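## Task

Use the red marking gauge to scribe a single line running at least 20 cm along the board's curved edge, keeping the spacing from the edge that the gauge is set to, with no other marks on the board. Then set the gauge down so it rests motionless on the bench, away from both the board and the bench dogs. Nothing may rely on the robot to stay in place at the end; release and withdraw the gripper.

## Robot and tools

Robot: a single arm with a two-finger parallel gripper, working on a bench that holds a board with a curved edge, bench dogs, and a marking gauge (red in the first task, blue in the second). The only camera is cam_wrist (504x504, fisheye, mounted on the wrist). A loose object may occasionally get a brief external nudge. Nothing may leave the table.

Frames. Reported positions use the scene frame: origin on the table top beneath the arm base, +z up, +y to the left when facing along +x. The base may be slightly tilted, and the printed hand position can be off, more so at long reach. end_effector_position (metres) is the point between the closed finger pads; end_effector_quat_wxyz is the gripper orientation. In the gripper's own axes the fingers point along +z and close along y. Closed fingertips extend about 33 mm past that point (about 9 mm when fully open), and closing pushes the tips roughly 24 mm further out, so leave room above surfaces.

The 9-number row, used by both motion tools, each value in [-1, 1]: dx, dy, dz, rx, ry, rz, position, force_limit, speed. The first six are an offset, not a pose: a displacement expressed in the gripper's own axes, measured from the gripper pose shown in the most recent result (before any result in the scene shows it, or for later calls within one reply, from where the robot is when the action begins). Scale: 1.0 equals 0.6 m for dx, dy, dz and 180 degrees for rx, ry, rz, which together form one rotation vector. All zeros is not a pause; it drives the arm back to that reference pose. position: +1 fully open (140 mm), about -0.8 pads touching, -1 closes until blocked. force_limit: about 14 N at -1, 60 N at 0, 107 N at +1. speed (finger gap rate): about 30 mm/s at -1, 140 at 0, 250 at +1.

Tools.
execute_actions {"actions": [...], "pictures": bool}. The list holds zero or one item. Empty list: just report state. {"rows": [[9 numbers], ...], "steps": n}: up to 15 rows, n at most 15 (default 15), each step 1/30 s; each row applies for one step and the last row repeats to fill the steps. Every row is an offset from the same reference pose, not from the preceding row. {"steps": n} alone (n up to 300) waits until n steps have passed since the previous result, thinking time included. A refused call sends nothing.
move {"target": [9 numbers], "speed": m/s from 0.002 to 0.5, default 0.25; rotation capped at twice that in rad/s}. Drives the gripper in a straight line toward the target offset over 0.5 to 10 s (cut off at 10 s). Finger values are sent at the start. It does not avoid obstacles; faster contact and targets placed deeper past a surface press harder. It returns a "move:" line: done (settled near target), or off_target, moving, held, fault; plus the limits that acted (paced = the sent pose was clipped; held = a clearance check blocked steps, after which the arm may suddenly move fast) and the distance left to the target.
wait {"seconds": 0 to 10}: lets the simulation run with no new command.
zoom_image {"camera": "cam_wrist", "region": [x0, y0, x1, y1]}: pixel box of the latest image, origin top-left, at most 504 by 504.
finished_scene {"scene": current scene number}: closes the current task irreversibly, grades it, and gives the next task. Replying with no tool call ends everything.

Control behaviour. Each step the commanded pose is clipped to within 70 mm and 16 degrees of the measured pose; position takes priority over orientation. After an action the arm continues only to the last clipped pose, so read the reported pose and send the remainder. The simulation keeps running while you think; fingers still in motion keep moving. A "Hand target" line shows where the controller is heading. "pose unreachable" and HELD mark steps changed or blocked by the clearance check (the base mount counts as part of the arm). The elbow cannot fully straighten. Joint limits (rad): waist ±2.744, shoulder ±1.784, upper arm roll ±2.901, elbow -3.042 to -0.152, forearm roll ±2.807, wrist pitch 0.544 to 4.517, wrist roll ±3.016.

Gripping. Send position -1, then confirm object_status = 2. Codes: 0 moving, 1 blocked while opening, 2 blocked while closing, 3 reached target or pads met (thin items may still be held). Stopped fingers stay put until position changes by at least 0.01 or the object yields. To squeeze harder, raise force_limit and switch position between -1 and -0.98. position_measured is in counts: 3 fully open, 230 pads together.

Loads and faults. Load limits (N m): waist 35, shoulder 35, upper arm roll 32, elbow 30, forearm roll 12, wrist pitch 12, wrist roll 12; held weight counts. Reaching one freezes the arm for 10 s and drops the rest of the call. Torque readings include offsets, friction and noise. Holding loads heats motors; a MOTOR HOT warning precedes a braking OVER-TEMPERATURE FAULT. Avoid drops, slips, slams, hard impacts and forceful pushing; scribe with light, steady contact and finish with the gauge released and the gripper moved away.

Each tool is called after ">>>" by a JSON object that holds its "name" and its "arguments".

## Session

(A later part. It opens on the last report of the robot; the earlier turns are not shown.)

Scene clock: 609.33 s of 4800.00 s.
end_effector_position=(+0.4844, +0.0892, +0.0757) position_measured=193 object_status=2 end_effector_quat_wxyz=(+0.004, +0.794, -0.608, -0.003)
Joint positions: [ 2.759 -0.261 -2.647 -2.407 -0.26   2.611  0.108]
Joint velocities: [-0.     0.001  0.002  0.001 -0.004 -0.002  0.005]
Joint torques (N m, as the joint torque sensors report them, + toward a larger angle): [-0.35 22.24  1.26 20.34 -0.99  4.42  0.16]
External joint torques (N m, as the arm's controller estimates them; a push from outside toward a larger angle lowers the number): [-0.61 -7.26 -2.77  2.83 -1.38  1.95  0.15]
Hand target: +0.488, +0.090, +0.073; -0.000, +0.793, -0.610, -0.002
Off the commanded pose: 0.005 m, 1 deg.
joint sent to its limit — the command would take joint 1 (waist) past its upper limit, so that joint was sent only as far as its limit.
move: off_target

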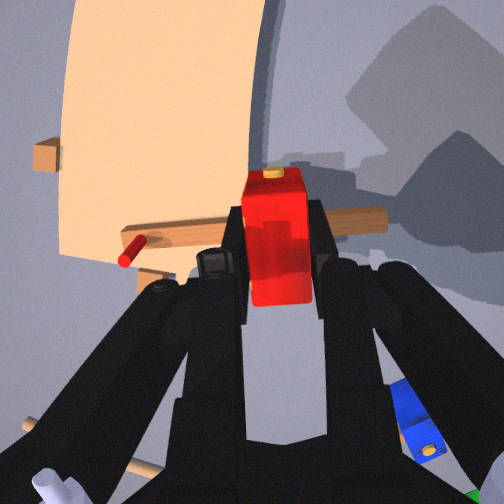

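>>> {"name": "execute_actions", "arguments": {"actions": [{"rows": [[0.0022,-0.0067,0.0025,0.003,0,0.0009,-1,0.6,-0.3],[0.0044,-0.0067,0.0025,0.003,0,0.0018,-1,0.6,-0.3],[0.0067,-0.0067,0.0025,0.003,0,0.0027,-1,0.6,-0.3],[0.0089,-0.0067,0.0025,0.003,0,0.0036,-1,0.6,-0.3],[0.0111,-0.0067,0.0025,0.003,0,0.0045,-1,0.6,-0.3],[0.0133,-0.0067,0.0025,0.003,0,0.0054,-1,0.6,-0.3],[0.0156,-0.0067,0.0025,0.003,0,0.0063,-1,0.6,-0.3],[0.0178,-0.0067,0.0025,0.003,0,0.0072,-1,0.6,-0.3],[0.02,-0.0067,0.0025,0.003,0,0.0081,-1,0.6,-0.3],[0.0222,-0.0067,0.0025,0.003,0,0.009,-1,0.6,-0.3],[0.0244,-0.0067,0.0025,0.003,0,0.0098,-1,0.6,-0.3],[0.0267,-0.0067,0.0025,0.003,0,0.0107,-1,0.6,-0.3],[0.0289,-0.0067,0.0025,0.003,0,0.0116,-1,0.6,-0.3],[0.0311,-0.0067,0.0025,0.003,0,0.0125,-1,0.6,-0.3],[0.0333,-0.0067,0.0025,0.003,0,0.0134,-1,0.6,-0.3]], "steps": 15}], "pictures": false}}

>>> {"name": "execute_actions", "arguments": {"actions": [{"steps": 20}]}}

Scene clock: 645.87 s of 4800.00 s.
end_effector_position=(+0.4847, +0.0881, +0.0757) position_measured=193 object_status=2 end_effector_quat_wxyz=(+0.004, +0.793, -0.609, -0.003)
Joint positions: [ 2.759 -0.261 -2.648 -2.406 -0.26   2.61   0.109]
Joint velocities: [-0.009 -0.002 -0.013  0.004  0.021  0.001 -0.003]
Joint torques (N m, as the joint torque sensors report them, + toward a larger angle): [-9.68 24.24 -8.64 22.02 -0.87  4.24  0.18]
External joint torques (N m, as the arm's controller estimates them; a push from outside toward a larger angle lowers the number): [ -9.84  -5.24 -12.54   4.47  -1.21   1.77   0.18]
Hand target: +0.493, +0.071, +0.074; +0.001, +0.781, -0.624, +0.000
Off the commanded pose: 0.019 m, 2 deg.
Steps of this call (steps 1 to 90: nothing new was sent; then 33.03 s passed at rest; steps 91 to 105: all 15 steps of this action). Readings (end_effector_position | what the end effector reports):
91: (+0.4844, +0.0892, +0.0757) | position_measured=193 object_status=2
92: (+0.4844, +0.0892, +0.0757) | position_measured=193 object_status=2
94: (+0.4844, +0.0891, +0.0757) | position_measured=193 object_status=2
98: (+0.4844, +0.0890, +0.0757) | position_measured=193 object_status=2
105: the state above

Scene clock: 646.53 s of 4800.00 s.
end_effector_position=(+0.4848, +0.0877, +0.0757) position_measured=193 object_status=2 end_effector_quat_wxyz=(+0.004, +0.793, -0.610, -0.003)
Joint positions: [ 2.758 -0.261 -2.649 -2.406 -0.258  2.61   0.107]
Joint velocities: [-0.    -0.001  0.001  0.002 -0.002 -0.     0.   ]
Joint torques (N m, as the joint torque sensors report them, + toward a larger angle): [-10.    24.3   -8.7   21.49  -0.93   4.24   0.14]
External joint torques (N m, as the arm's controller estimates them; a push from outside toward a larger angle lowers the number): [-10.28  -5.13 -12.75   3.99  -1.32   1.77   0.14]
Hand target: +0.493, +0.071, +0.074; +0.001, +0.781, -0.624, +0.000
Off the commanded pose: 0.019 m, 2 deg.
Steps of this call (steps 1 to 20: nothing new was sent). Readings (end_effector_position | what the end effector reports):
1: (+0.4848, +0.0878, +0.0757) | position_measured=193 object_status=2
2: (+0.4848, +0.0877, +0.0757) | position_measured=193 object_status=2
4: (+0.4848, +0.0877, +0.0757) | position_measured=193 object_status=2
8: (+0.4848, +0.0877, +0.0757) | position_measured=193 object_status=2
20: the state above

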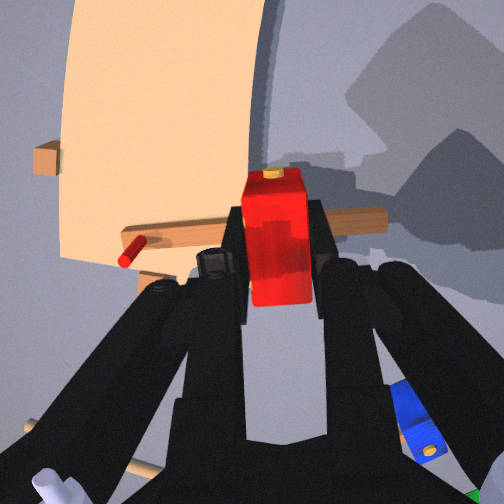

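>>> {"name": "execute_actions", "arguments": {"actions": [{"rows": [[0.012,-0.004,-0.0015,0.003,0,0.004,-1,0.6,-0.3]], "steps": 15}], "pictures": false}}

>>> {"name": "execute_actions", "arguments": {"actions": [{"steps": 15}], "pictures": false}}

Scene clock: 652.17 s of 4800.00 s.
end_effector_position=(+0.4847, +0.0879, +0.0760) position_measured=193 object_status=2 end_effector_quat_wxyz=(+0.003, +0.793, -0.609, -0.003)
Joint positions: [ 2.758 -0.26  -2.648 -2.407 -0.255  2.611  0.105]
Joint velocities: [ 0.001  0.001 -0.001 -0.001 -0.    -0.     0.   ]
Joint torques (N m, as the joint torque sensors report them, + toward a larger angle): [-4.85 28.84 -0.56 17.25  0.23  3.95 -0.13]
External joint torques (N m, as the arm's controller estimates them; a push from outside toward a larger angle lowers the number): [-5.13 -0.53 -4.58 -0.17 -0.16  1.5  -0.13]
Hand target: +0.489, +0.081, +0.077; +0.000, +0.789, -0.615, -0.000
Off the commanded pose: 0.008 m, 1 deg.
Steps of this call (steps 1 to 90: nothing new was sent; then 2.13 s passed at rest; steps 91 to 105: all 15 steps of this action). Readings (end_effector_position | what the end effector reports):
91: (+0.4847, +0.0880, +0.0759) | position_measured=193 object_status=2
92: (+0.4847, +0.0880, +0.0760) | position_measured=193 object_status=2
94: (+0.4847, +0.0880, +0.0760) | position_measured=193 object_status=2
98: (+0.4847, +0.0879, +0.0760) | position_measured=193 object_status=2
105: the state above

Scene clock: 652.67 s of 4800.00 s.
end_effector_position=(+0.4847, +0.0879, +0.0760) position_measured=193 object_status=2 end_effector_quat_wxyz=(+0.003, +0.793, -0.609, -0.003)
Joint positions: [ 2.758 -0.26  -2.648 -2.407 -0.255  2.611  0.105]
Joint velocities: [-0.    -0.    -0.001 -0.001  0.001  0.    -0.   ]
Joint torques (N m, as the joint torque sensors report them, + toward a larger angle): [-4.8  28.94 -0.56 17.23  0.24  3.92 -0.14]
External joint torques (N m, as the arm's controller estimates them; a push from outside toward a larger angle lowers the number): [-4.99 -0.41 -4.51 -0.25 -0.15  1.46 -0.14]
Hand target: +0.489, +0.081, +0.077; +0.000, +0.789, -0.615, -0.000
Off the commanded pose: 0.008 m, 1 deg.
Steps of this call (steps 1 to 15: nothing new was sent). Readings (end_effector_position | what the end effector reports):
1: (+0.4847, +0.0879, +0.0760) | position_measured=193 object_status=2
2: (+0.4847, +0.0879, +0.0760) | position_measured=193 object_status=2
4: (+0.4847, +0.0879, +0.0760) | position_measured=193 object_status=2
8: (+0.4847, +0.0879, +0.0760) | position_measured=193 object_status=2
15: the state above

>>> {"name": "execute_actions", "arguments": {"actions": [{"rows": [[0.012,0.002,-0.0015,0.003,0,0.004,-1,0.6,-0.3]], "steps": 15}], "pictures": false}}

>>> {"name": "execute_actions", "arguments": {"actions": [{"steps": 15}], "pictures": false}}

Scene clock: 665.03 s of 4800.00 s.
end_effector_position=(+0.4850, +0.0804, +0.0764) position_measured=193 object_status=2 end_effector_quat_wxyz=(+0.002, +0.788, -0.615, -0.001)
Joint positions: [ 2.744 -0.253 -2.65  -2.417 -0.253  2.621  0.104]
Joint velocities: [-0.002  0.001  0.    -0.001  0.     0.004  0.   ]
Joint torques (N m, as the joint torque sensors report them, + toward a larger angle): [-0.24 29.51  4.86 15.46  0.81  3.17 -0.3 ]
External joint torques (N m, as the arm's controller estimates them; a push from outside toward a larger angle lowers the number): [-0.52  0.33  0.95 -2.    0.42  0.69 -0.3 ]
Hand target: +0.485, +0.081, +0.077; -0.000, +0.789, -0.614, -0.001
Off the commanded pose: 0.001 m, 0 deg.
Steps of this call (steps 1 to 90: nothing new was sent; then 8.87 s passed at rest; steps 91 to 105: all 15 steps of this action). Readings (end_effector_position | what the end effector reports):
91: (+0.4845, +0.0877, +0.0762) | position_measured=193 object_status=2
92: (+0.4844, +0.0865, +0.0765) | position_measured=193 object_status=2
94: (+0.4845, +0.0836, +0.0766) | position_measured=193 object_status=2
98: (+0.4846, +0.0811, +0.0763) | position_measured=193 object_status=2
105: the state above

Scene clock: 665.53 s of 4800.00 s.
end_effector_position=(+0.4851, +0.0803, +0.0764) position_measured=193 object_status=2 end_effector_quat_wxyz=(+0.001, +0.788, -0.616, -0.001)
Joint positions: [ 2.744 -0.253 -2.65  -2.417 -0.253  2.621  0.104]
Joint velocities: [ 0.    -0.    -0.    -0.     0.002 -0.001  0.001]
Joint torques (N m, as the joint torque sensors report them, + toward a larger angle): [-1.27 29.29  4.91 15.39  0.82  3.11 -0.29]
External joint torques (N m, as the arm's controller estimates them; a push from outside toward a larger angle lowers the number): [-1.51  0.14  1.05 -2.01  0.42  0.64 -0.29]
Hand target: +0.485, +0.081, +0.077; -0.000, +0.789, -0.614, -0.001
Off the commanded pose: 0.001 m, 0 deg.
Steps of this call (steps 1 to 15: nothing new was sent). Readings (end_effector_position | what the end effector reports):
1: (+0.4850, +0.0804, +0.0764) | position_measured=193 object_status=2
2: (+0.4850, +0.0803, +0.0764) | position_measured=193 object_status=2
4: (+0.4850, +0.0803, +0.0764) | position_measured=193 object_status=2
8: (+0.4851, +0.0803, +0.0764) | position_measured=193 object_status=2
15: the state above

>>> {"name": "execute_actions", "arguments": {"actions": []}}

>>> {"name": "zoom_image", "arguments": {"camera": "cam_wrist", "region": [60, 180, 260, 320]}}

Scene clock: 676.90 s of 4800.00 s.
end_effector_position=(+0.4850, +0.0803, +0.0763) position_measured=193 object_status=2 end_effector_quat_wxyz=(+0.001, +0.788, -0.616, -0.001)
Joint positions: [ 2.743 -0.253 -2.65  -2.417 -0.253  2.621  0.104]
Joint velocities: [ 0.    -0.     0.    -0.     0.001 -0.001  0.   ]
Joint torques (N m, as the joint torque sensors report them, + toward a larger angle): [-1.09 29.62  4.9  15.42  0.83  3.09 -0.3 ]
External joint torques (N m, as the arm's controller estimates them; a push from outside toward a larger angle lowers the number): [-1.34  0.49  1.03 -1.99  0.44  0.62 -0.3 ]
Hand target: +0.485, +0.081, +0.077; -0.000, +0.789, -0.614, -0.001
Off the commanded pose: 0.001 m, 0 deg.
Steps of this call (steps 1 to 90: nothing new was sent; then 8.37 s passed at rest). Readings (end_effector_position | what the end effector reports):
1: (+0.4851, +0.0803, +0.0764) | position_measured=193 object_status=2
2: (+0.4851, +0.0803, +0.0764) | position_measured=193 object_status=2
4: (+0.4851, +0.0803, +0.0764) | position_measured=193 object_status=2
8: (+0.4851, +0.0803, +0.0764) | position_measured=193 object_status=2
90: the state above

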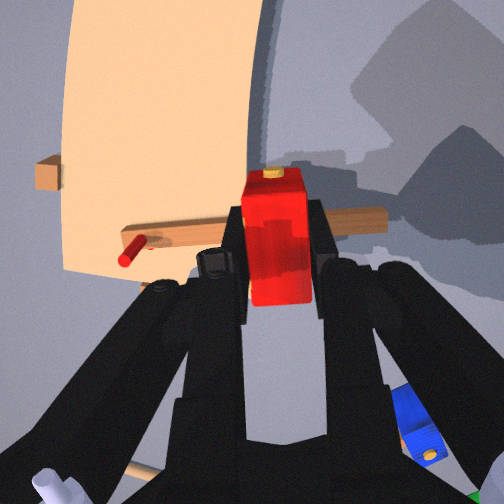

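Region (60, 180, 260, 320) of cam_wrist's 504x504 image, scaled by 2.520, with more detail than that image has; it fills the top 353 rows of this view, and the rest is white.

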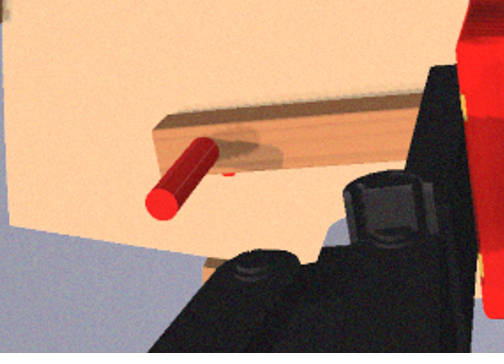

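>>> {"name": "execute_actions", "arguments": {"actions": [{"rows": [[0,-0.001,0.002,0,0,0,-1,0.6,-0.3],[0,-0.0013,0.0033,0,0,0,-1,0.6,-0.3],[0,-0.0013,0.0033,0,0,0,-1,0.6,-0.3],[0,-0.0013,0.0033,0,0,0,-1,0.6,-0.3],[0,-0.0013,0.0033,0,0,0,-1,0.6,-0.3],[-0.002,-0.0013,0.0033,0,0,0,-1,0.6,-0.3],[-0.004,-0.0013,0.0033,0,0,-0.001,-1,0.6,-0.3],[-0.006,-0.0013,0.0033,0,0,-0.001,-1,0.6,-0.3],[-0.008,-0.0013,0.0033,0,0,-0.002,-1,0.6,-0.3],[-0.01,-0.0013,0.0033,0,0,-0.002,-1,0.6,-0.3],[-0.012,-0.0013,0.0033,0,0,-0.003,-1,0.6,-0.3],[-0.014,-0.0013,0.0033,0,0,-0.003,-1,0.6,-0.3],[-0.015,-0.0013,0.0033,0,0,-0.003,-1,0.6,-0.3]], "steps": 15}], "pictures": false}}

>>> {"name": "execute_actions", "arguments": {"actions": [{"steps": 15}], "pictures": false}}

Scene clock: 686.67 s of 4800.00 s.
end_effector_position=(+0.4847, +0.0856, +0.0759) position_measured=193 object_status=2 end_effector_quat_wxyz=(+0.001, +0.791, -0.612, -0.001)
Joint positions: [ 2.755 -0.255 -2.651 -2.416 -0.258  2.623  0.11 ]
Joint velocities: [ 0.024 -0.     0.005  0.001 -0.    -0.001  0.018]
Joint torques (N m, as the joint torque sensors report them, + toward a larger angle): [ 0.43 26.44  5.76 16.26 -0.14  2.93  0.01]
External joint torques (N m, as the arm's controller estimates them; a push from outside toward a larger angle lowers the number): [ 0.71 -2.88  2.34 -1.31 -0.56  0.44  0.01]
Hand target: +0.483, +0.089, +0.074; +0.001, +0.791, -0.612, -0.002
Off the commanded pose: 0.004 m, 0 deg.
joint sent to its limit — the command would take joint 1 (waist) past its upper limit, so that joint was sent only as far as its limit.
Steps of this call (steps 1 to 90: nothing new was sent; then 6.27 s passed at rest; steps 91 to 105: all 15 steps of this action). Readings (end_effector_position | what the end effector reports):
91: (+0.4850, +0.0803, +0.0762) | position_measured=193 object_status=2
92: (+0.4849, +0.0803, +0.0759) | position_measured=193 object_status=2
94: (+0.4853, +0.0803, +0.0759) | position_measured=193 object_status=2
98: (+0.4854, +0.0808, +0.0759) | position_measured=193 object_status=2
105: the state above

Scene clock: 687.17 s of 4800.00 s.
end_effector_position=(+0.4846, +0.0865, +0.0759) position_measured=193 object_status=2 end_effector_quat_wxyz=(+0.001, +0.790, -0.613, -0.001)
Joint positions: [ 2.757 -0.255 -2.651 -2.416 -0.258  2.623  0.114]
Joint velocities: [-0.     0.     0.001 -0.     0.001  0.     0.002]
Joint torques (N m, as the joint torque sensors report them, + toward a larger angle): [ 0.83 26.29  5.67 16.35 -0.21  2.92  0.13]
External joint torques (N m, as the arm's controller estimates them; a push from outside toward a larger angle lowers the number): [ 0.7  -2.97  1.87 -1.12 -0.6   0.44  0.13]
Hand target: +0.483, +0.089, +0.074; +0.001, +0.791, -0.612, -0.002
Off the commanded pose: 0.003 m, 0 deg.
Steps of this call (steps 1 to 15: nothing new was sent). Readings (end_effector_position | what the end effector reports):
1: (+0.4847, +0.0860, +0.0759) | position_measured=193 object_status=2
2: (+0.4846, +0.0862, +0.0759) | position_measured=193 object_status=2
4: (+0.4846, +0.0864, +0.0759) | position_measured=193 object_status=2
8: (+0.4846, +0.0864, +0.0759) | position_measured=193 object_status=2
15: the state above

>>> {"name": "execute_actions", "arguments": {"actions": [{"rows": [[0.0022,-0.001,0.0025,0,0,0.0009,-1,0.6,-0.3],[0.0044,-0.001,0.0025,0,0,0.0018,-1,0.6,-0.3],[0.0067,-0.001,0.0025,0,0,0.0027,-1,0.6,-0.3],[0.0089,-0.001,0.0025,0,0,0.0036,-1,0.6,-0.3],[0.0111,-0.001,0.0025,0,0,0.0045,-1,0.6,-0.3],[0.0133,-0.0009,0.0025,0,0,0.0054,-1,0.6,-0.3],[0.0156,-0.0009,0.0025,0,0,0.0063,-1,0.6,-0.3],[0.0178,-0.0008,0.0025,0,0,0.0072,-1,0.6,-0.3],[0.02,-0.0008,0.0025,0,0,0.0081,-1,0.6,-0.3],[0.0222,-0.0007,0.0025,0,0,0.009,-1,0.6,-0.3],[0.0244,-0.0006,0.0025,0,0,0.0098,-1,0.6,-0.3],[0.0267,-0.0006,0.0025,0,0,0.0107,-1,0.6,-0.3],[0.0289,-0.0005,0.0025,0,0,0.0116,-1,0.6,-0.3],[0.0311,-0.0004,0.0025,0,0,0.0125,-1,0.6,-0.3],[0.0333,-0.0003,0.0025,0,0,0.0134,-1,0.6,-0.3]], "steps": 15}], "pictures": false}}

>>> {"name": "execute_actions", "arguments": {"actions": [{"steps": 15}], "pictures": true}}

Scene clock: 703.37 s of 4800.00 s.
end_effector_position=(+0.4862, +0.0797, +0.0755) position_measured=193 object_status=2 end_effector_quat_wxyz=(+0.002, +0.785, -0.619, -0.001)
Joint positions: [ 2.75  -0.256 -2.658 -2.414 -0.256  2.623  0.114]
Joint velocities: [-0.033  0.    -0.024  0.004  0.015 -0.    -0.004]
Joint torques (N m, as the joint torque sensors report them, + toward a larger angle): [-5.48 26.02 -3.34 19.71  0.05  2.79  0.04]
External joint torques (N m, as the arm's controller estimates them; a push from outside toward a larger angle lowers the number): [-5.79 -3.28 -7.23  2.35 -0.3   0.33  0.04]
Hand target: +0.490, +0.067, +0.074; +0.002, +0.777, -0.629, -0.000
Off the commanded pose: 0.013 m, 2 deg.
Steps of this call (steps 1 to 90: nothing new was sent; then 12.70 s passed at rest; steps 91 to 105: all 15 steps of this action). Readings (end_effector_position | what the end effector reports):
91: (+0.4846, +0.0864, +0.0758) | position_measured=193 object_status=2
92: (+0.4847, +0.0863, +0.0757) | position_measured=193 object_status=2
94: (+0.4848, +0.0862, +0.0757) | position_measured=193 object_status=2
98: (+0.4850, +0.0853, +0.0756) | position_measured=193 object_status=2
105: the state above

Scene clock: 703.87 s of 4800.00 s.
end_effector_position=(+0.4865, +0.0778, +0.0755) position_measured=193 object_status=2 end_effector_quat_wxyz=(+0.001, +0.784, -0.621, -0.001)
Joint positions: [ 2.748 -0.256 -2.659 -2.414 -0.254  2.623  0.113]
Joint velocities: [-0.     0.     0.001 -0.001  0.001 -0.001 -0.003]
Joint torques (N m, as the joint torque sensors report them, + toward a larger angle): [-6.12 26.18 -3.75 19.39  0.03  2.8  -0.05]
External joint torques (N m, as the arm's controller estimates them; a push from outside toward a larger angle lowers the number): [-6.36 -3.2  -7.61  2.   -0.36  0.33 -0.05]
Hand target: +0.490, +0.067, +0.074; +0.002, +0.777, -0.629, -0.000
Off the commanded pose: 0.011 m, 1 deg.
Steps of this call (steps 1 to 15: nothing new was sent). Readings (end_effector_position | what the end effector reports):
1: (+0.4863, +0.0789, +0.0755) | position_measured=193 object_status=2
2: (+0.4864, +0.0783, +0.0755) | position_measured=193 object_status=2
4: (+0.4865, +0.0779, +0.0755) | position_measured=193 object_status=2
8: (+0.4865, +0.0778, +0.0755) | position_measured=193 object_status=2
15: the state above

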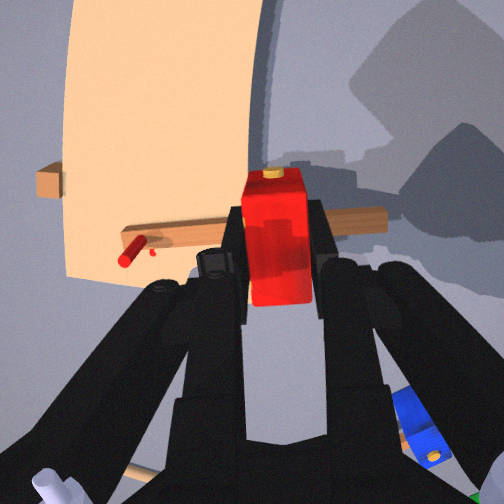

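>>> {"name": "execute_actions", "arguments": {"actions": [{"rows": [[0.002,0.002,0.0025,0,0,0.001,-1,0.6,-0.3],[0.004,0.002,0.0025,0,0,0.0018,-1,0.6,-0.3],[0.006,0.002,0.0025,0,0,0.0026,-1,0.6,-0.3],[0.008,0.002,0.0025,0,0,0.0034,-1,0.6,-0.3],[0.010,0.002,0.0025,0,0,0.0042,-1,0.6,-0.3],[0.012,0.0021,0.0025,0,0,0.005,-1,0.6,-0.3],[0.014,0.0021,0.0025,0,0,0.0058,-1,0.6,-0.3],[0.016,0.0022,0.0025,0,0,0.0066,-1,0.6,-0.3],[0.018,0.0022,0.0025,0,0,0.0074,-1,0.6,-0.3],[0.020,0.0023,0.0025,0,0,0.0082,-1,0.6,-0.3],[0.022,0.0023,0.0025,0,0,0.009,-1,0.6,-0.3],[0.024,0.0024,0.0025,0,0,0.0098,-1,0.6,-0.3],[0.026,0.0024,0.0025,0,0,0.0106,-1,0.6,-0.3],[0.028,0.0025,0.0025,0,0,0.0114,-1,0.6,-0.3],[0.030,0.0026,0.0025,0,0,0.0122,-1,0.6,-0.3]], "steps": 15}], "pictures": false}}

>>> {"name": "execute_actions", "arguments": {"actions": [{"steps": 15}], "pictures": false}}

Scene clock: 719.33 s of 4800.00 s.
end_effector_position=(+0.4878, +0.0704, +0.0756) position_measured=193 object_status=2 end_effector_quat_wxyz=(+0.001, +0.779, -0.627, -0.000)
Joint positions: [ 2.739 -0.255 -2.665 -2.414 -0.252  2.624  0.113]
Joint velocities: [-0.045  0.003 -0.029 -0.     0.011  0.006 -0.002]
Joint torques (N m, as the joint torque sensors report them, + toward a larger angle): [-4.93 27.25 -2.69 16.86  0.32  2.79 -0.05]
External joint torques (N m, as the arm's controller estimates them; a push from outside toward a larger angle lowers the number): [-5.25 -2.21 -6.53 -0.6   0.01  0.36 -0.07]
Hand target: +0.489, +0.060, +0.074; +0.002, +0.772, -0.636, -0.001
Off the commanded pose: 0.011 m, 1 deg.
Steps of this call (steps 1 to 90: nothing new was sent; then 11.97 s passed at rest; steps 91 to 105: all 15 steps of this action). Readings (end_effector_position | what the end effector reports):
91: (+0.4865, +0.0780, +0.0756) | position_measured=193 object_status=2
92: (+0.4864, +0.0780, +0.0757) | position_measured=193 object_status=2
94: (+0.4865, +0.0780, +0.0757) | position_measured=193 object_status=2
98: (+0.4866, +0.0773, +0.0757) | position_measured=193 object_status=2
105: the state above

Scene clock: 719.83 s of 4800.00 s.
end_effector_position=(+0.4883, +0.0676, +0.0756) position_measured=193 object_status=2 end_effector_quat_wxyz=(+0.001, +0.777, -0.629, -0.000)
Joint positions: [ 2.736 -0.255 -2.668 -2.414 -0.251  2.624  0.113]
Joint velocities: [ 0.002  0.002  0.     0.    -0.001  0.    -0.001]
Joint torques (N m, as the joint torque sensors report them, + toward a larger angle): [-4.6  27.14 -1.87 16.71  0.41  2.94 -0.09]
External joint torques (N m, as the arm's controller estimates them; a push from outside toward a larger angle lowers the number): [-4.9  -2.44 -5.72 -0.81  0.02  0.44 -0.09]
Hand target: +0.489, +0.060, +0.074; +0.002, +0.772, -0.636, -0.001
Off the commanded pose: 0.008 m, 1 deg.
Steps of this call (steps 1 to 15: nothing new was sent). Readings (end_effector_position | what the end effector reports):
1: (+0.4880, +0.0694, +0.0756) | position_measured=193 object_status=2
2: (+0.4882, +0.0685, +0.0756) | position_measured=193 object_status=2
4: (+0.4883, +0.0676, +0.0756) | position_measured=193 object_status=2
8: (+0.4883, +0.0676, +0.0756) | position_measured=193 object_status=2
15: the state above

>>> {"name": "execute_actions", "arguments": {"actions": [{"rows": [[0.014,0.001,0.0025,0,0,0.0056,-1,0.6,-0.3],[0.016,0.001,0.0025,0,0,0.0064,-1,0.6,-0.3],[0.018,0.0011,0.0025,0,0,0.0072,-1,0.6,-0.3],[0.020,0.0012,0.0025,0,0,0.008,-1,0.6,-0.3],[0.022,0.0012,0.0025,0,0,0.0088,-1,0.6,-0.3],[0.024,0.0013,0.0025,0,0,0.0096,-1,0.6,-0.3],[0.026,0.0014,0.0025,0,0,0.0104,-1,0.6,-0.3],[0.028,0.0015,0.0025,0,0,0.0112,-1,0.6,-0.3],[0.030,0.0016,0.0025,0,0,0.012,-1,0.6,-0.3],[0.032,0.0017,0.0025,0,0,0.0128,-1,0.6,-0.3],[0.034,0.0018,0.0025,0,0,0.0136,-1,0.6,-0.3],[0.036,0.0019,0.0025,0,0,0.0144,-1,0.6,-0.3],[0.038,0.002,0.0025,0,0,0.0152,-1,0.6,-0.3],[0.040,0.0021,0.0025,0,0,0.016,-1,0.6,-0.3],[0.042,0.0022,0.0025,0,0,0.0168,-1,0.6,-0.3]], "steps": 15}], "pictures": false}}

>>> {"name": "execute_actions", "arguments": {"actions": [{"rows": [[0.018,0.001,0.0025,0,0,0.0072,-1,0.6,-0.3],[0.020,0.0012,0.0025,0,0,0.008,-1,0.6,-0.3],[0.022,0.0012,0.0025,0,0,0.0088,-1,0.6,-0.3],[0.024,0.0013,0.0025,0,0,0.0096,-1,0.6,-0.3],[0.026,0.0014,0.0025,0,0,0.0104,-1,0.6,-0.3],[0.028,0.0015,0.0025,0,0,0.0112,-1,0.6,-0.3],[0.030,0.0016,0.0025,0,0,0.012,-1,0.6,-0.3],[0.032,0.0017,0.0025,0,0,0.0128,-1,0.6,-0.3],[0.034,0.0018,0.0025,0,0,0.0136,-1,0.6,-0.3],[0.036,0.0019,0.0025,0,0,0.0144,-1,0.6,-0.3],[0.038,0.002,0.0025,0,0,0.0152,-1,0.6,-0.3],[0.040,0.0021,0.0025,0,0,0.016,-1,0.6,-0.3],[0.042,0.0022,0.0025,0,0,0.0168,-1,0.6,-0.3],[0.044,0.0023,0.0025,0,0,0.0176,-1,0.6,-0.3],[0.046,0.0024,0.0025,0,0,0.0184,-1,0.6,-0.3]], "steps": 15}], "pictures": false}}

>>> {"name": "execute_actions", "arguments": {"actions": [{"rows": [[0.018,0.001,0.0025,0,0,0.0072,-1,0.6,-0.3],[0.020,0.0012,0.0025,0,0,0.008,-1,0.6,-0.3],[0.022,0.0012,0.0025,0,0,0.0088,-1,0.6,-0.3],[0.024,0.0013,0.0025,0,0,0.0096,-1,0.6,-0.3],[0.026,0.0014,0.0025,0,0,0.0104,-1,0.6,-0.3],[0.028,0.0015,0.0025,0,0,0.0112,-1,0.6,-0.3],[0.030,0.0016,0.0025,0,0,0.012,-1,0.6,-0.3],[0.032,0.0017,0.0025,0,0,0.0128,-1,0.6,-0.3],[0.034,0.0018,0.0025,0,0,0.0136,-1,0.6,-0.3],[0.036,0.0019,0.0025,0,0,0.0144,-1,0.6,-0.3],[0.038,0.002,0.0025,0,0,0.0152,-1,0.6,-0.3],[0.040,0.0021,0.0025,0,0,0.016,-1,0.6,-0.3],[0.042,0.0022,0.0025,0,0,0.0168,-1,0.6,-0.3],[0.044,0.0023,0.0025,0,0,0.0176,-1,0.6,-0.3],[0.046,0.0024,0.0025,0,0,0.0184,-1,0.6,-0.3]], "steps": 15}], "pictures": false}}

>>> {"name": "execute_actions", "arguments": {"actions": [{"steps": 15}], "pictures": true}}

Scene clock: 749.50 s of 4800.00 s.
end_effector_position=(+0.4904, +0.0543, +0.0756) position_measured=193 object_status=2 end_effector_quat_wxyz=(+0.001, +0.768, -0.640, +0.000)
Joint positions: [ 2.72  -0.254 -2.678 -2.414 -0.247  2.625  0.112]
Joint velocities: [-0.036  0.    -0.024  0.004  0.012  0.001 -0.004]
Joint torques (N m, as the joint torque sensors report them, + toward a larger angle): [-5.87 26.37 -3.13 18.64  0.27  2.85 -0.01]
External joint torques (N m, as the arm's controller estimates them; a push from outside toward a larger angle lowers the number): [-6.22 -3.31 -6.97  1.11 -0.11  0.34  0.  ]
Hand target: +0.492, +0.042, +0.074; +0.002, +0.760, -0.650, +0.000
Off the commanded pose: 0.012 m, 1 deg.
Steps of this call (steps 1 to 90: nothing new was sent; then 26.17 s passed at rest; steps 91 to 105: all 15 steps of this action). Readings (end_effector_position | what the end effector reports):
91: (+0.4883, +0.0676, +0.0756) | position_measured=193 object_status=2
92: (+0.4883, +0.0676, +0.0756) | position_measured=193 object_status=2
94: (+0.4884, +0.0670, +0.0756) | position_measured=193 object_status=2
98: (+0.4892, +0.0623, +0.0756) | position_measured=193 object_status=2
105: the state above

Scene clock: 750.00 s of 4800.00 s.
end_effector_position=(+0.4925, +0.0386, +0.0756) position_measured=193 object_status=2 end_effector_quat_wxyz=(+0.001, +0.757, -0.653, +0.001)
Joint positions: [ 2.702 -0.253 -2.691 -2.413 -0.243  2.626  0.11 ]
Joint velocities: [-0.037  0.002 -0.025  0.004  0.011  0.    -0.003]
Joint torques (N m, as the joint torque sensors report them, + toward a larger angle): [-5.02 26.89 -3.58 17.89  0.36  2.84  0.04]
External joint torques (N m, as the arm's controller estimates them; a push from outside toward a larger angle lowers the number): [-5.32 -2.93 -7.24  0.4  -0.01  0.35  0.04]
Hand target: +0.494, +0.027, +0.074; +0.002, +0.749, -0.662, +0.001
Off the commanded pose: 0.012 m, 1 deg.
Steps of this call (steps 1 to 15: all 15 steps of this action). Readings (end_effector_position | what the end effector reports):
1: (+0.4906, +0.0533, +0.0756) | position_measured=193 object_status=2
2: (+0.4907, +0.0526, +0.0756) | position_measured=193 object_status=2
4: (+0.4909, +0.0510, +0.0756) | position_measured=193 object_status=2
8: (+0.4915, +0.0464, +0.0756) | position_measured=193 object_status=2
15: the state above

Scene clock: 750.50 s of 4800.00 s.
end_effector_position=(+0.4941, +0.0224, +0.0756) position_measured=193 object_status=2 end_effector_quat_wxyz=(+0.001, +0.746, -0.666, +0.001)
Joint positions: [ 2.683 -0.252 -2.704 -2.412 -0.238  2.628  0.109]
Joint velocities: [-0.037  0.003 -0.023  0.004  0.01   0.    -0.007]
Joint torques (N m, as the joint torque sensors report them, + toward a larger angle): [-4.93 26.74 -3.47 18.84  0.28  2.84  0.03]
External joint torques (N m, as the arm's controller estimates them; a push from outside toward a larger angle lowers the number): [-5.28 -3.36 -7.11  1.4  -0.14  0.34  0.02]
Hand target: +0.495, +0.011, +0.074; +0.002, +0.738, -0.675, +0.001
Off the commanded pose: 0.011 m, 1 deg.
Steps of this call (steps 1 to 15: all 15 steps of this action). Readings (end_effector_position | what the end effector reports):
1: (+0.4926, +0.0377, +0.0756) | position_measured=193 object_status=2
2: (+0.4927, +0.0371, +0.0756) | position_measured=193 object_status=2
4: (+0.4929, +0.0353, +0.0756) | position_measured=193 object_status=2
8: (+0.4934, +0.0304, +0.0756) | position_measured=193 object_status=2
15: the state above

Scene clock: 751.00 s of 4800.00 s.
end_effector_position=(+0.4943, +0.0202, +0.0756) position_measured=193 object_status=2 end_effector_quat_wxyz=(+0.001, +0.745, -0.668, +0.001)
Joint positions: [ 2.68  -0.252 -2.705 -2.412 -0.237  2.628  0.108]
Joint velocities: [-0.     0.001 -0.001  0.001 -0.001 -0.     0.   ]
Joint torques (N m, as the joint torque sensors report them, + toward a larger angle): [-5.44 27.06 -3.09 18.16  0.27  2.84 -0.05]
External joint torques (N m, as the arm's controller estimates them; a push from outside toward a larger angle lowers the number): [-5.63 -2.98 -6.55  0.64 -0.13  0.35 -0.05]
Hand target: +0.495, +0.011, +0.074; +0.002, +0.738, -0.675, +0.001
Off the commanded pose: 0.009 m, 1 deg.
Steps of this call (steps 1 to 15: nothing new was sent). Readings (end_effector_position | what the end effector reports):
1: (+0.4942, +0.0214, +0.0756) | position_measured=193 object_status=2
2: (+0.4943, +0.0207, +0.0756) | position_measured=193 object_status=2
4: (+0.4943, +0.0202, +0.0756) | position_measured=193 object_status=2
8: (+0.4943, +0.0202, +0.0756) | position_measured=193 object_status=2
15: the state above

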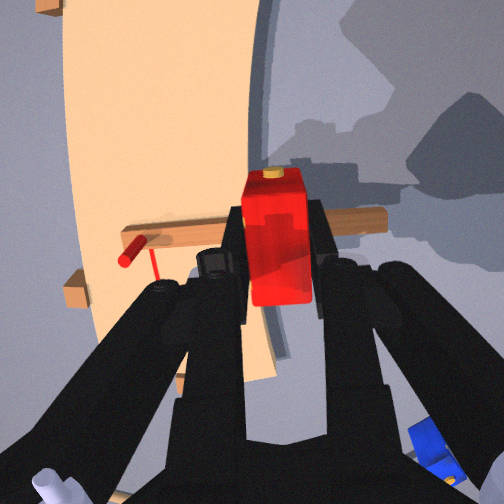

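>>> {"name": "execute_actions", "arguments": {"actions": [{"rows": [[0.016,-0.0005,0.0025,0,0,0.0064,-1,0.6,-0.3],[0.0185,-0.0004,0.0025,0,0,0.0074,-1,0.6,-0.3],[0.021,-0.0003,0.0025,0,0,0.0084,-1,0.6,-0.3],[0.0235,-0.0002,0.0025,0,0,0.0094,-1,0.6,-0.3],[0.026,-0.0001,0.0025,0,0,0.0104,-1,0.6,-0.3],[0.0285,0,0.0025,0,0,0.0114,-1,0.6,-0.3],[0.031,0.0001,0.0025,0,0,0.0124,-1,0.6,-0.3],[0.0335,0.0002,0.0025,0,0,0.0134,-1,0.6,-0.3],[0.036,0.0003,0.0025,0,0,0.0144,-1,0.6,-0.3],[0.0385,0.0004,0.0025,0,0,0.0154,-1,0.6,-0.3],[0.041,0.0006,0.0025,0,0,0.0164,-1,0.6,-0.3],[0.0435,0.0007,0.0025,0,0,0.0174,-1,0.6,-0.3],[0.046,0.0008,0.0025,0,0,0.0184,-1,0.6,-0.3],[0.0485,0.001,0.0025,0,0,0.0194,-1,0.6,-0.3],[0.051,0.0011,0.0025,0,0,0.0204,-1,0.6,-0.3]], "steps": 15}], "pictures": false}}

>>> {"name": "execute_actions", "arguments": {"actions": [{"rows": [[0.021,-0.0003,0.0025,0,0,0.0084,-1,0.6,-0.3],[0.0235,-0.0002,0.0025,0,0,0.0094,-1,0.6,-0.3],[0.026,-0.0001,0.0025,0,0,0.0104,-1,0.6,-0.3],[0.0285,0,0.0025,0,0,0.0114,-1,0.6,-0.3],[0.031,0.0001,0.0025,0,0,0.0124,-1,0.6,-0.3],[0.0335,0.0002,0.0025,0,0,0.0134,-1,0.6,-0.3],[0.036,0.0003,0.0025,0,0,0.0144,-1,0.6,-0.3],[0.0385,0.0004,0.0025,0,0,0.0154,-1,0.6,-0.3],[0.041,0.0006,0.0025,0,0,0.0164,-1,0.6,-0.3],[0.0435,0.0007,0.0025,0,0,0.0174,-1,0.6,-0.3],[0.046,0.0008,0.0025,0,0,0.0184,-1,0.6,-0.3],[0.0485,0.001,0.0025,0,0,0.0194,-1,0.6,-0.3],[0.051,0.0011,0.0025,0,0,0.0204,-1,0.6,-0.3],[0.0535,0.0013,0.0025,0,0,0.0214,-1,0.6,-0.3],[0.056,0.0015,0.0025,0,0,0.0224,-1,0.6,-0.3]], "steps": 15}], "pictures": false}}

>>> {"name": "execute_actions", "arguments": {"actions": [{"rows": [[0.021,-0.0003,0.0025,0,0,0.0084,-1,0.6,-0.3],[0.0235,-0.0002,0.0025,0,0,0.0094,-1,0.6,-0.3],[0.026,-0.0001,0.0025,0,0,0.0104,-1,0.6,-0.3],[0.0285,0,0.0025,0,0,0.0114,-1,0.6,-0.3],[0.031,0.0001,0.0025,0,0,0.0124,-1,0.6,-0.3],[0.0335,0.0002,0.0025,0,0,0.0134,-1,0.6,-0.3],[0.036,0.0003,0.0025,0,0,0.0144,-1,0.6,-0.3],[0.0385,0.0004,0.0025,0,0,0.0154,-1,0.6,-0.3],[0.041,0.0006,0.0025,0,0,0.0164,-1,0.6,-0.3],[0.0435,0.0007,0.0025,0,0,0.0174,-1,0.6,-0.3],[0.046,0.0008,0.0025,0,0,0.0184,-1,0.6,-0.3],[0.0485,0.001,0.0025,0,0,0.0194,-1,0.6,-0.3],[0.051,0.0011,0.0025,0,0,0.0204,-1,0.6,-0.3],[0.0535,0.0013,0.0025,0,0,0.0214,-1,0.6,-0.3],[0.056,0.0015,0.0025,0,0,0.0224,-1,0.6,-0.3]], "steps": 15}], "pictures": false}}

>>> {"name": "execute_actions", "arguments": {"actions": [{"steps": 15}], "pictures": true}}

Scene clock: 776.47 s of 4800.00 s.
end_effector_position=(+0.4955, +0.0048, +0.0756) position_measured=193 object_status=2 end_effector_quat_wxyz=(+0.001, +0.733, -0.680, +0.001)
Joint positions: [ 2.663 -0.251 -2.719 -2.41  -0.231  2.627  0.106]
Joint velocities: [-0.043  0.    -0.033  0.004  0.014 -0.    -0.007]
Joint torques (N m, as the joint torque sensors report them, + toward a larger angle): [-6.54 26.98 -4.19 19.12  0.11  2.83 -0.01]
External joint torques (N m, as the arm's controller estimates them; a push from outside toward a larger angle lowers the number): [-7.03 -3.26 -7.93  1.62 -0.38  0.37 -0.02]
Hand target: +0.497, -0.011, +0.074; +0.002, +0.723, -0.691, +0.002
Off the commanded pose: 0.015 m, 2 deg.
Steps of this call (steps 1 to 90: nothing new was sent; then 21.97 s passed at rest; steps 91 to 105: all 15 steps of this action). Readings (end_effector_position | what the end effector reports):
91: (+0.4944, +0.0202, +0.0756) | position_measured=193 object_status=2
92: (+0.4944, +0.0201, +0.0756) | position_measured=193 object_status=2
94: (+0.4945, +0.0190, +0.0756) | position_measured=193 object_status=2
98: (+0.4949, +0.0140, +0.0756) | position_measured=193 object_status=2
105: the state above

Scene clock: 776.97 s of 4800.00 s.
end_effector_position=(+0.4963, -0.0137, +0.0757) position_measured=193 object_status=2 end_effector_quat_wxyz=(+0.001, +0.719, -0.695, +0.001)
Joint positions: [ 2.642 -0.251 -2.734 -2.407 -0.223  2.627  0.103]
Joint velocities: [-0.046  0.001 -0.034  0.007  0.014 -0.    -0.006]
Joint torques (N m, as the joint torque sensors report them, + toward a larger angle): [-6.47 26.55 -5.85 19.26  0.01  2.83  0.05]
External joint torques (N m, as the arm's controller estimates them; a push from outside toward a larger angle lowers the number): [-6.78 -3.99 -9.29  1.71 -0.37  0.32  0.06]
Hand target: +0.497, -0.029, +0.074; +0.002, +0.709, -0.705, +0.002
Off the commanded pose: 0.015 m, 2 deg.
Steps of this call (steps 1 to 15: all 15 steps of this action). Readings (end_effector_position | what the end effector reports):
1: (+0.4956, +0.0037, +0.0756) | position_measured=193 object_status=2
2: (+0.4956, +0.0029, +0.0756) | position_measured=193 object_status=2
4: (+0.4957, +0.0014, +0.0756) | position_measured=193 object_status=2
8: (+0.4959, -0.0039, +0.0756) | position_measured=193 object_status=2
15: the state above

Scene clock: 777.47 s of 4800.00 s.
end_effector_position=(+0.4965, -0.0331, +0.0757) position_measured=193 object_status=2 end_effector_quat_wxyz=(+0.001, +0.705, -0.709, +0.002)
Joint positions: [ 2.621 -0.251 -2.75  -2.405 -0.216  2.627  0.101]
Joint velocities: [-0.047 -0.    -0.036  0.004  0.018 -0.    -0.004]
Joint torques (N m, as the joint torque sensors report them, + toward a larger angle): [-5.78 27.35 -3.41 18.42  0.08  2.8  -0.13]
External joint torques (N m, as the arm's controller estimates them; a push from outside toward a larger angle lowers the number): [-6.19 -3.34 -6.76  0.82 -0.25  0.31 -0.12]
Hand target: +0.496, -0.048, +0.074; +0.002, +0.695, -0.719, +0.002
Off the commanded pose: 0.014 m, 2 deg.
Steps of this call (steps 1 to 15: all 15 steps of this action). Readings (end_effector_position | what the end effector reports):
1: (+0.4963, -0.0148, +0.0757) | position_measured=193 object_status=2
2: (+0.4963, -0.0156, +0.0757) | position_measured=193 object_status=2
4: (+0.4964, -0.0174, +0.0757) | position_measured=193 object_status=2
8: (+0.4965, -0.0229, +0.0757) | position_measured=193 object_status=2
15: the state above

Scene clock: 777.97 s of 4800.00 s.
end_effector_position=(+0.4964, -0.0368, +0.0758) position_measured=193 object_status=2 end_effector_quat_wxyz=(+0.001, +0.702, -0.712, +0.002)
Joint positions: [ 2.617 -0.251 -2.754 -2.404 -0.214  2.627  0.1  ]
Joint velocities: [ 0.    -0.001 -0.     0.     0.    -0.001 -0.002]
Joint torques (N m, as the joint torque sensors report them, + toward a larger angle): [-6.07 27.29 -4.11 19.02  0.16  2.84 -0.05]
External joint torques (N m, as the arm's controller estimates them; a push from outside toward a larger angle lowers the number): [-6.2  -3.53 -7.2   1.36 -0.24  0.35 -0.05]
Hand target: +0.496, -0.048, +0.074; +0.002, +0.695, -0.719, +0.002
Off the commanded pose: 0.011 m, 1 deg.
Steps of this call (steps 1 to 15: nothing new was sent). Readings (end_effector_position | what the end effector reports):
1: (+0.4964, -0.0345, +0.0757) | position_measured=193 object_status=2
2: (+0.4964, -0.0355, +0.0757) | position_measured=193 object_status=2
4: (+0.4964, -0.0365, +0.0757) | position_measured=193 object_status=2
8: (+0.4964, -0.0368, +0.0758) | position_measured=193 object_status=2
15: the state above

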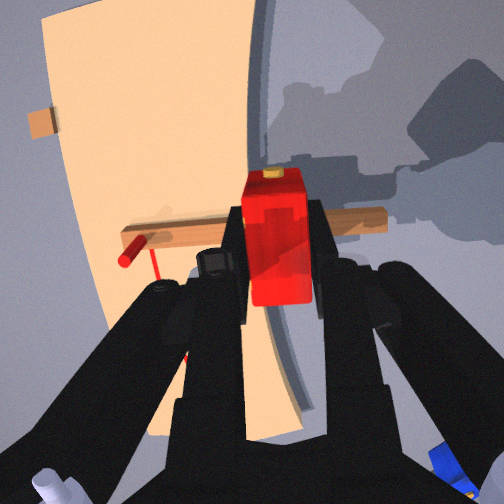

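>>> {"name": "execute_actions", "arguments": {"actions": [{"rows": [[0.0185,-0.0004,0.0025,0,0,0.0064,-1,0.6,-0.3],[0.021,-0.0003,0.0025,0,0,0.0073,-1,0.6,-0.3],[0.0235,-0.0002,0.0025,0,0,0.0082,-1,0.6,-0.3],[0.026,-0.0001,0.0025,0,0,0.009,-1,0.6,-0.3],[0.0285,0,0.0025,0,0,0.0099,-1,0.6,-0.3],[0.031,0.0001,0.0025,0,0,0.0108,-1,0.6,-0.3],[0.0335,0.0002,0.0025,0,0,0.0116,-1,0.6,-0.3],[0.036,0.0003,0.0025,0,0,0.0125,-1,0.6,-0.3],[0.0385,0.0004,0.0025,0,0,0.0134,-1,0.6,-0.3],[0.041,0.0005,0.0025,0,0,0.0142,-1,0.6,-0.3],[0.0435,0.0006,0.0025,0,0,0.0151,-1,0.6,-0.3],[0.046,0.0007,0.0025,0,0,0.016,-1,0.6,-0.3],[0.0485,0.0008,0.0025,0,0,0.0168,-1,0.6,-0.3],[0.051,0.001,0.0025,0,0,0.0177,-1,0.6,-0.3],[0.0535,0.0011,0.0025,0,0,0.0186,-1,0.6,-0.3]], "steps": 15}], "pictures": false}}

>>> {"name": "execute_actions", "arguments": {"actions": [{"rows": [[0.021,-0.0003,0.0025,0,0,0.0073,-1,0.6,-0.3],[0.0235,-0.0002,0.0025,0,0,0.0082,-1,0.6,-0.3],[0.026,-0.0001,0.0025,0,0,0.009,-1,0.6,-0.3],[0.0285,0,0.0025,0,0,0.0099,-1,0.6,-0.3],[0.031,0.0001,0.0025,0,0,0.0108,-1,0.6,-0.3],[0.0335,0.0002,0.0025,0,0,0.0116,-1,0.6,-0.3],[0.036,0.0003,0.0025,0,0,0.0125,-1,0.6,-0.3],[0.0385,0.0004,0.0025,0,0,0.0134,-1,0.6,-0.3],[0.041,0.0005,0.0025,0,0,0.0142,-1,0.6,-0.3],[0.0435,0.0006,0.0025,0,0,0.0151,-1,0.6,-0.3],[0.046,0.0007,0.0025,0,0,0.016,-1,0.6,-0.3],[0.0485,0.0008,0.0025,0,0,0.0168,-1,0.6,-0.3],[0.051,0.001,0.0025,0,0,0.0177,-1,0.6,-0.3],[0.0535,0.0011,0.0025,0,0,0.0186,-1,0.6,-0.3],[0.056,0.0012,0.0025,0,0,0.0194,-1,0.6,-0.3]], "steps": 15}], "pictures": false}}

>>> {"name": "execute_actions", "arguments": {"actions": [{"rows": [[0.021,-0.0003,0.0025,0,0,0.0073,-1,0.6,-0.3],[0.0235,-0.0002,0.0025,0,0,0.0082,-1,0.6,-0.3],[0.026,-0.0001,0.0025,0,0,0.009,-1,0.6,-0.3],[0.0285,0,0.0025,0,0,0.0099,-1,0.6,-0.3],[0.031,0.0001,0.0025,0,0,0.0108,-1,0.6,-0.3],[0.0335,0.0002,0.0025,0,0,0.0116,-1,0.6,-0.3],[0.036,0.0003,0.0025,0,0,0.0125,-1,0.6,-0.3],[0.0385,0.0004,0.0025,0,0,0.0134,-1,0.6,-0.3],[0.041,0.0005,0.0025,0,0,0.0142,-1,0.6,-0.3],[0.0435,0.0006,0.0025,0,0,0.0151,-1,0.6,-0.3],[0.046,0.0007,0.0025,0,0,0.016,-1,0.6,-0.3],[0.0485,0.0008,0.0025,0,0,0.0168,-1,0.6,-0.3],[0.051,0.001,0.0025,0,0,0.0177,-1,0.6,-0.3],[0.0535,0.0011,0.0025,0,0,0.0186,-1,0.6,-0.3],[0.056,0.0012,0.0025,0,0,0.0194,-1,0.6,-0.3]], "steps": 15}], "pictures": false}}

>>> {"name": "execute_actions", "arguments": {"actions": [{"steps": 15}], "pictures": true}}

Scene clock: 805.00 s of 4800.00 s.
end_effector_position=(+0.4956, -0.0560, +0.0759) position_measured=193 object_status=2 end_effector_quat_wxyz=(+0.001, +0.689, -0.724, +0.002)
Joint positions: [ 2.593 -0.251 -2.768 -2.402 -0.209  2.627  0.094]
Joint velocities: [-0.054  0.001 -0.035  0.007  0.01  -0.001 -0.014]
Joint torques (N m, as the joint torque sensors report them, + toward a larger angle): [-4.91 27.37 -3.45 19.07  0.28  2.8  -0.15]
External joint torques (N m, as the arm's controller estimates them; a push from outside toward a larger angle lowers the number): [-5.29 -3.58 -6.71  1.39 -0.09  0.32 -0.14]
Hand target: +0.495, -0.069, +0.074; +0.002, +0.681, -0.732, +0.002
Off the commanded pose: 0.013 m, 1 deg.
Steps of this call (steps 1 to 90: nothing new was sent; then 23.53 s passed at rest; steps 91 to 105: all 15 steps of this action). Readings (end_effector_position | what the end effector reports):
91: (+0.4964, -0.0368, +0.0758) | position_measured=193 object_status=2
92: (+0.4964, -0.0370, +0.0758) | position_measured=193 object_status=2
94: (+0.4963, -0.0386, +0.0758) | position_measured=193 object_status=2
98: (+0.4961, -0.0451, +0.0758) | position_measured=193 object_status=2
105: the state above

Scene clock: 805.50 s of 4800.00 s.
end_effector_position=(+0.4939, -0.0782, +0.0760) position_measured=193 object_status=2 end_effector_quat_wxyz=(-0.002, -0.674, +0.738, -0.003)
Joint positions: [ 2.567 -0.251 -2.784 -2.399 -0.204  2.627  0.088]
Joint velocities: [-0.056 -0.    -0.037  0.005  0.009  0.    -0.012]
Joint torques (N m, as the joint torque sensors report them, + toward a larger angle): [-4.32 27.61 -2.12 19.03  0.27  2.76 -0.1 ]
External joint torques (N m, as the arm's controller estimates them; a push from outside toward a larger angle lowers the number): [-4.94 -3.56 -5.5   1.4  -0.14  0.3  -0.1 ]
Hand target: +0.493, -0.090, +0.074; -0.002, -0.667, +0.745, -0.003
Off the commanded pose: 0.012 m, 1 deg.
Steps of this call (steps 1 to 15: all 15 steps of this action). Readings (end_effector_position | what the end effector reports):
1: (+0.4955, -0.0574, +0.0758) | position_measured=193 object_status=2
2: (+0.4955, -0.0586, +0.0759) | position_measured=193 object_status=2
4: (+0.4953, -0.0609, +0.0759) | position_measured=193 object_status=2
8: (+0.4949, -0.0667, +0.0759) | position_measured=193 object_status=2
15: the state above

Scene clock: 806.00 s of 4800.00 s.
end_effector_position=(+0.4911, -0.1018, +0.0760) position_measured=193 object_status=2 end_effector_quat_wxyz=(-0.002, -0.658, +0.753, -0.004)
Joint positions: [ 2.538 -0.251 -2.801 -2.395 -0.2    2.627  0.083]
Joint velocities: [-0.051 -0.002 -0.026  0.006  0.011 -0.001 -0.015]
Joint torques (N m, as the joint torque sensors report them, + toward a larger angle): [-3.95 27.96 -2.25 19.9   0.51  2.73 -0.17]
External joint torques (N m, as the arm's controller estimates them; a push from outside toward a larger angle lowers the number): [-4.43 -3.6  -5.35  2.13  0.13  0.24 -0.18]
Hand target: +0.490, -0.112, +0.075; -0.002, -0.651, +0.759, -0.003
Off the commanded pose: 0.010 m, 1 deg.
Steps of this call (steps 1 to 15: all 15 steps of this action). Readings (end_effector_position | what the end effector reports):
1: (+0.4937, -0.0798, +0.0760) | position_measured=193 object_status=2
2: (+0.4935, -0.0814, +0.0760) | position_measured=193 object_status=2
4: (+0.4932, -0.0845, +0.0760) | position_measured=193 object_status=2
8: (+0.4925, -0.0911, +0.0761) | position_measured=193 object_status=2
15: the state above

Scene clock: 806.50 s of 4800.00 s.
end_effector_position=(+0.4906, -0.1050, +0.0760) position_measured=193 object_status=2 end_effector_quat_wxyz=(-0.002, -0.656, +0.755, -0.004)
Joint positions: [ 2.534 -0.251 -2.804 -2.395 -0.198  2.627  0.08 ]
Joint velocities: [ 0.     0.001  0.    -0.     0.     0.    -0.   ]
Joint torques (N m, as the joint torque sensors report them, + toward a larger angle): [-4.03 27.91 -1.72 19.18  0.44  2.76 -0.17]
External joint torques (N m, as the arm's controller estimates them; a push from outside toward a larger angle lowers the number): [-4.24 -3.61 -4.57  1.49  0.04  0.27 -0.17]
Hand target: +0.490, -0.112, +0.075; -0.002, -0.651, +0.759, -0.003
Off the commanded pose: 0.007 m, 1 deg.
Steps of this call (steps 1 to 15: nothing new was sent). Readings (end_effector_position | what the end effector reports):
1: (+0.4909, -0.1031, +0.0760) | position_measured=193 object_status=2
2: (+0.4908, -0.1040, +0.0760) | position_measured=193 object_status=2
4: (+0.4907, -0.1048, +0.0760) | position_measured=193 object_status=2
8: (+0.4906, -0.1050, +0.0760) | position_measured=193 object_status=2
15: the state above

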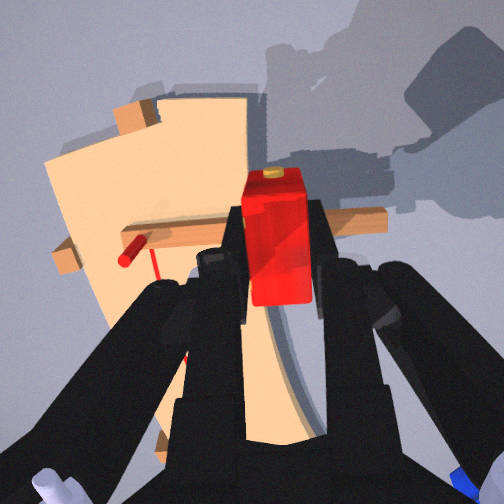

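>>> {"name": "execute_actions", "arguments": {"actions": [{"rows": [[0.014,-0.0004,0.0025,0,0,0.0052,-1,0.6,-0.3],[0.017,-0.0003,0.0025,0,0,0.0063,-1,0.6,-0.3],[0.020,-0.0002,0.0025,0,0,0.0074,-1,0.6,-0.3],[0.023,-0.0001,0.0025,0,0,0.0085,-1,0.6,-0.3],[0.026,0,0.0025,0,0,0.0096,-1,0.6,-0.3],[0.029,0.0001,0.0025,0,0,0.0107,-1,0.6,-0.3],[0.032,0.0002,0.0025,0,0,0.0118,-1,0.6,-0.3],[0.035,0.0003,0.0025,0,0,0.013,-1,0.6,-0.3],[0.038,0.0004,0.0025,0,0,0.0141,-1,0.6,-0.3],[0.041,0.0005,0.0025,0,0,0.0152,-1,0.6,-0.3],[0.044,0.0007,0.0025,0,0,0.0163,-1,0.6,-0.3],[0.047,0.0008,0.0025,0,0,0.0174,-1,0.6,-0.3],[0.050,0.001,0.0025,0,0,0.0185,-1,0.6,-0.3],[0.053,0.0012,0.0025,0,0,0.0196,-1,0.6,-0.3],[0.056,0.0014,0.0025,0,0,0.0207,-1,0.6,-0.3]], "steps": 15}], "pictures": false}}

>>> {"name": "execute_actions", "arguments": {"actions": [{"steps": 15}], "pictures": false}}

>>> {"name": "move", "arguments": {"target": [0, 0.002, -0.1, 0, 0, 0, -1, 0.6, -0.3], "speed": 0.05}}

Scene clock: 815.33 s of 4800.00 s.
end_effector_position=(+0.4866, -0.1293, +0.0761) position_measured=193 object_status=2 end_effector_quat_wxyz=(-0.003, -0.637, +0.770, -0.005)
Joint positions: [ 2.506 -0.252 -2.823 -2.39  -0.194  2.627  0.078]
Joint velocities: [-0.059 -0.002 -0.035  0.009  0.013 -0.001 -0.015]
Joint torques (N m, as the joint torque sensors report them, + toward a larger angle): [-2.88 27.63 -0.6  18.28  0.62  2.78  0.02]
External joint torques (N m, as the arm's controller estimates them; a push from outside toward a larger angle lowers the number): [-3.43 -4.25 -3.65  0.58  0.21  0.28 -0.02]
Hand target: +0.485, -0.139, +0.075; -0.003, -0.631, +0.776, -0.004
Off the commanded pose: 0.009 m, 1 deg.
Steps of this call (steps 1 to 90: nothing new was sent; then 5.33 s passed at rest; steps 91 to 105: all 15 steps of this action). Readings (end_effector_position | what the end effector reports):
91: (+0.4906, -0.1051, +0.0760) | position_measured=193 object_status=2
92: (+0.4906, -0.1053, +0.0760) | position_measured=193 object_status=2
94: (+0.4903, -0.1073, +0.0761) | position_measured=193 object_status=2
98: (+0.4890, -0.1154, +0.0762) | position_measured=193 object_status=2
105: the state above

Scene clock: 815.83 s of 4800.00 s.
end_effector_position=(+0.4858, -0.1335, +0.0762) position_measured=193 object_status=2 end_effector_quat_wxyz=(-0.003, -0.635, +0.773, -0.005)
Joint positions: [ 2.501 -0.252 -2.826 -2.389 -0.192  2.627  0.075]
Joint velocities: [-0.001  0.001  0.     0.001  0.001 -0.    -0.002]
Joint torques (N m, as the joint torque sensors report them, + toward a larger angle): [-2.94 28.46 -0.86 18.84  0.76  2.78 -0.17]
External joint torques (N m, as the arm's controller estimates them; a push from outside toward a larger angle lowers the number): [-3.23 -3.51 -3.65  1.03  0.36  0.27 -0.17]
Hand target: +0.485, -0.139, +0.075; -0.003, -0.631, +0.776, -0.004
Off the commanded pose: 0.005 m, 1 deg.
Steps of this call (steps 1 to 15: nothing new was sent). Readings (end_effector_position | what the end effector reports):
1: (+0.4863, -0.1308, +0.0762) | position_measured=193 object_status=2
2: (+0.4861, -0.1320, +0.0762) | position_measured=193 object_status=2
4: (+0.4858, -0.1333, +0.0762) | position_measured=193 object_status=2
8: (+0.4858, -0.1335, +0.0762) | position_measured=193 object_status=2
15: the state above

Scene clock: 817.70 s of 4800.00 s.
end_effector_position=(+0.4849, -0.1330, +0.1348) position_measured=193 object_status=2 end_effector_quat_wxyz=(-0.003, -0.632, +0.775, -0.005)
Joint positions: [ 2.474 -0.109 -2.783 -2.386 -0.093  2.491  0.011]
Joint velocities: [ 0.    -0.001 -0.     0.001  0.003 -0.011 -0.014]
Joint torques (N m, as the joint torque sensors report them, + toward a larger angle): [-0.96 29.29  2.2  20.82  1.14  2.31 -0.25]
External joint torques (N m, as the arm's controller estimates them; a push from outside toward a larger angle lowers the number): [-1.21  0.15  0.77  0.75  0.65 -0.22 -0.25]
Hand target: +0.485, -0.133, +0.136; -0.003, -0.635, +0.773, -0.005
Off the commanded pose: 0.001 m, 0 deg.
move: done

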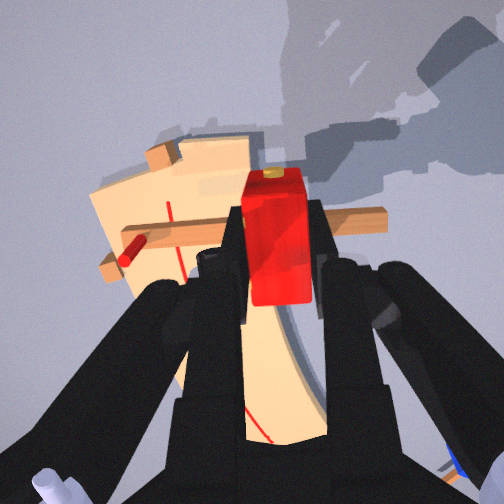

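>>> {"name": "move", "arguments": {"target": [0.25, 0.1, 0.09, 0, 0, 0, -1, 0.6, -0.3], "speed": 0.2}}

>>> {"name": "move", "arguments": {"target": [0, 0, 0.027, 0, 0, 0, -1, 0.6, -0.3], "speed": 0.02}}

Scene clock: 824.93 s of 4800.00 s.
end_effector_position=(+0.3950, -0.2711, +0.0832) position_measured=193 object_status=2 end_effector_quat_wxyz=(-0.007, -0.627, +0.779, -0.006)
Joint positions: [ 2.237 -0.168 -2.888 -2.48  -0.139  2.649 -0.27 ]
Joint velocities: [-0.006 -0.     0.005  0.     0.001  0.002 -0.033]
Joint torques (N m, as the joint torque sensors report them, + toward a larger angle): [-1.27 28.51  2.73 15.6   0.61  3.2  -0.4 ]
External joint torques (N m, as the arm's controller estimates them; a push from outside toward a larger angle lowers the number): [-1.34 -1.27  1.32 -2.02  0.2   0.69 -0.4 ]
Hand target: +0.395, -0.271, +0.082; -0.007, -0.632, +0.775, -0.006
Off the commanded pose: 0.003 m, 1 deg.
After step 90, 2.57 s passed at rest.
move: done

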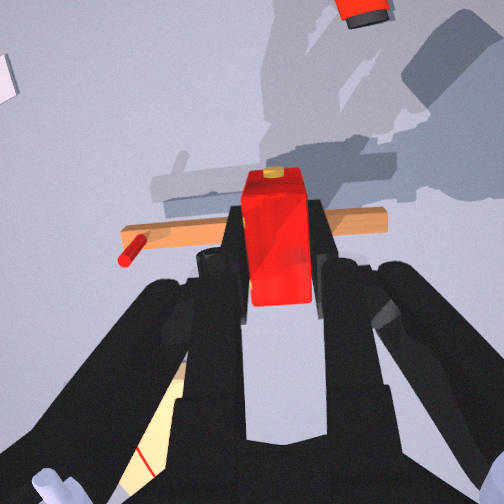

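Scene clock: 825.97 s of 4800.00 s.
end_effector_position=(+0.3927, -0.2698, +0.0667) position_measured=193 object_status=2 end_effector_quat_wxyz=(-0.008, -0.629, +0.778, -0.002)
Joint positions: [ 2.244 -0.21  -2.901 -2.48  -0.164  2.682 -0.257]
Joint velocities: [ 0.005 -0.004 -0.005  0.001 -0.006  0.015  0.011]
Joint torques (N m, as the joint torque sensors report them, + toward a larger angle): [ 0.58 29.15  0.84 17.04 -0.19  3.15  0.19]
External joint torques (N m, as the arm's controller estimates them; a push from outside toward a larger angle lowers the number): [ 0.37 -1.38 -0.97  0.12 -0.56  0.63  0.19]
Hand target: +0.395, -0.271, +0.067; -0.007, -0.627, +0.779, -0.006
Off the commanded pose: 0.003 m, 0 deg.
move: done

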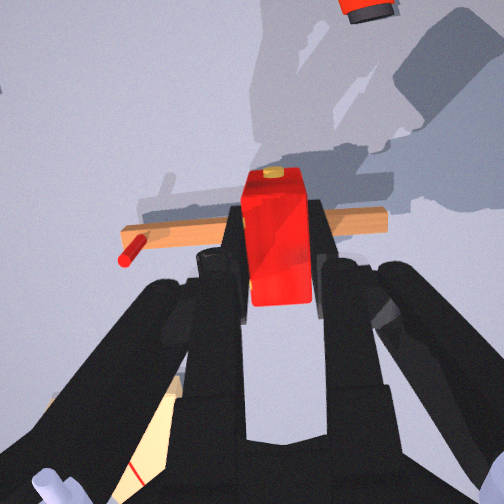

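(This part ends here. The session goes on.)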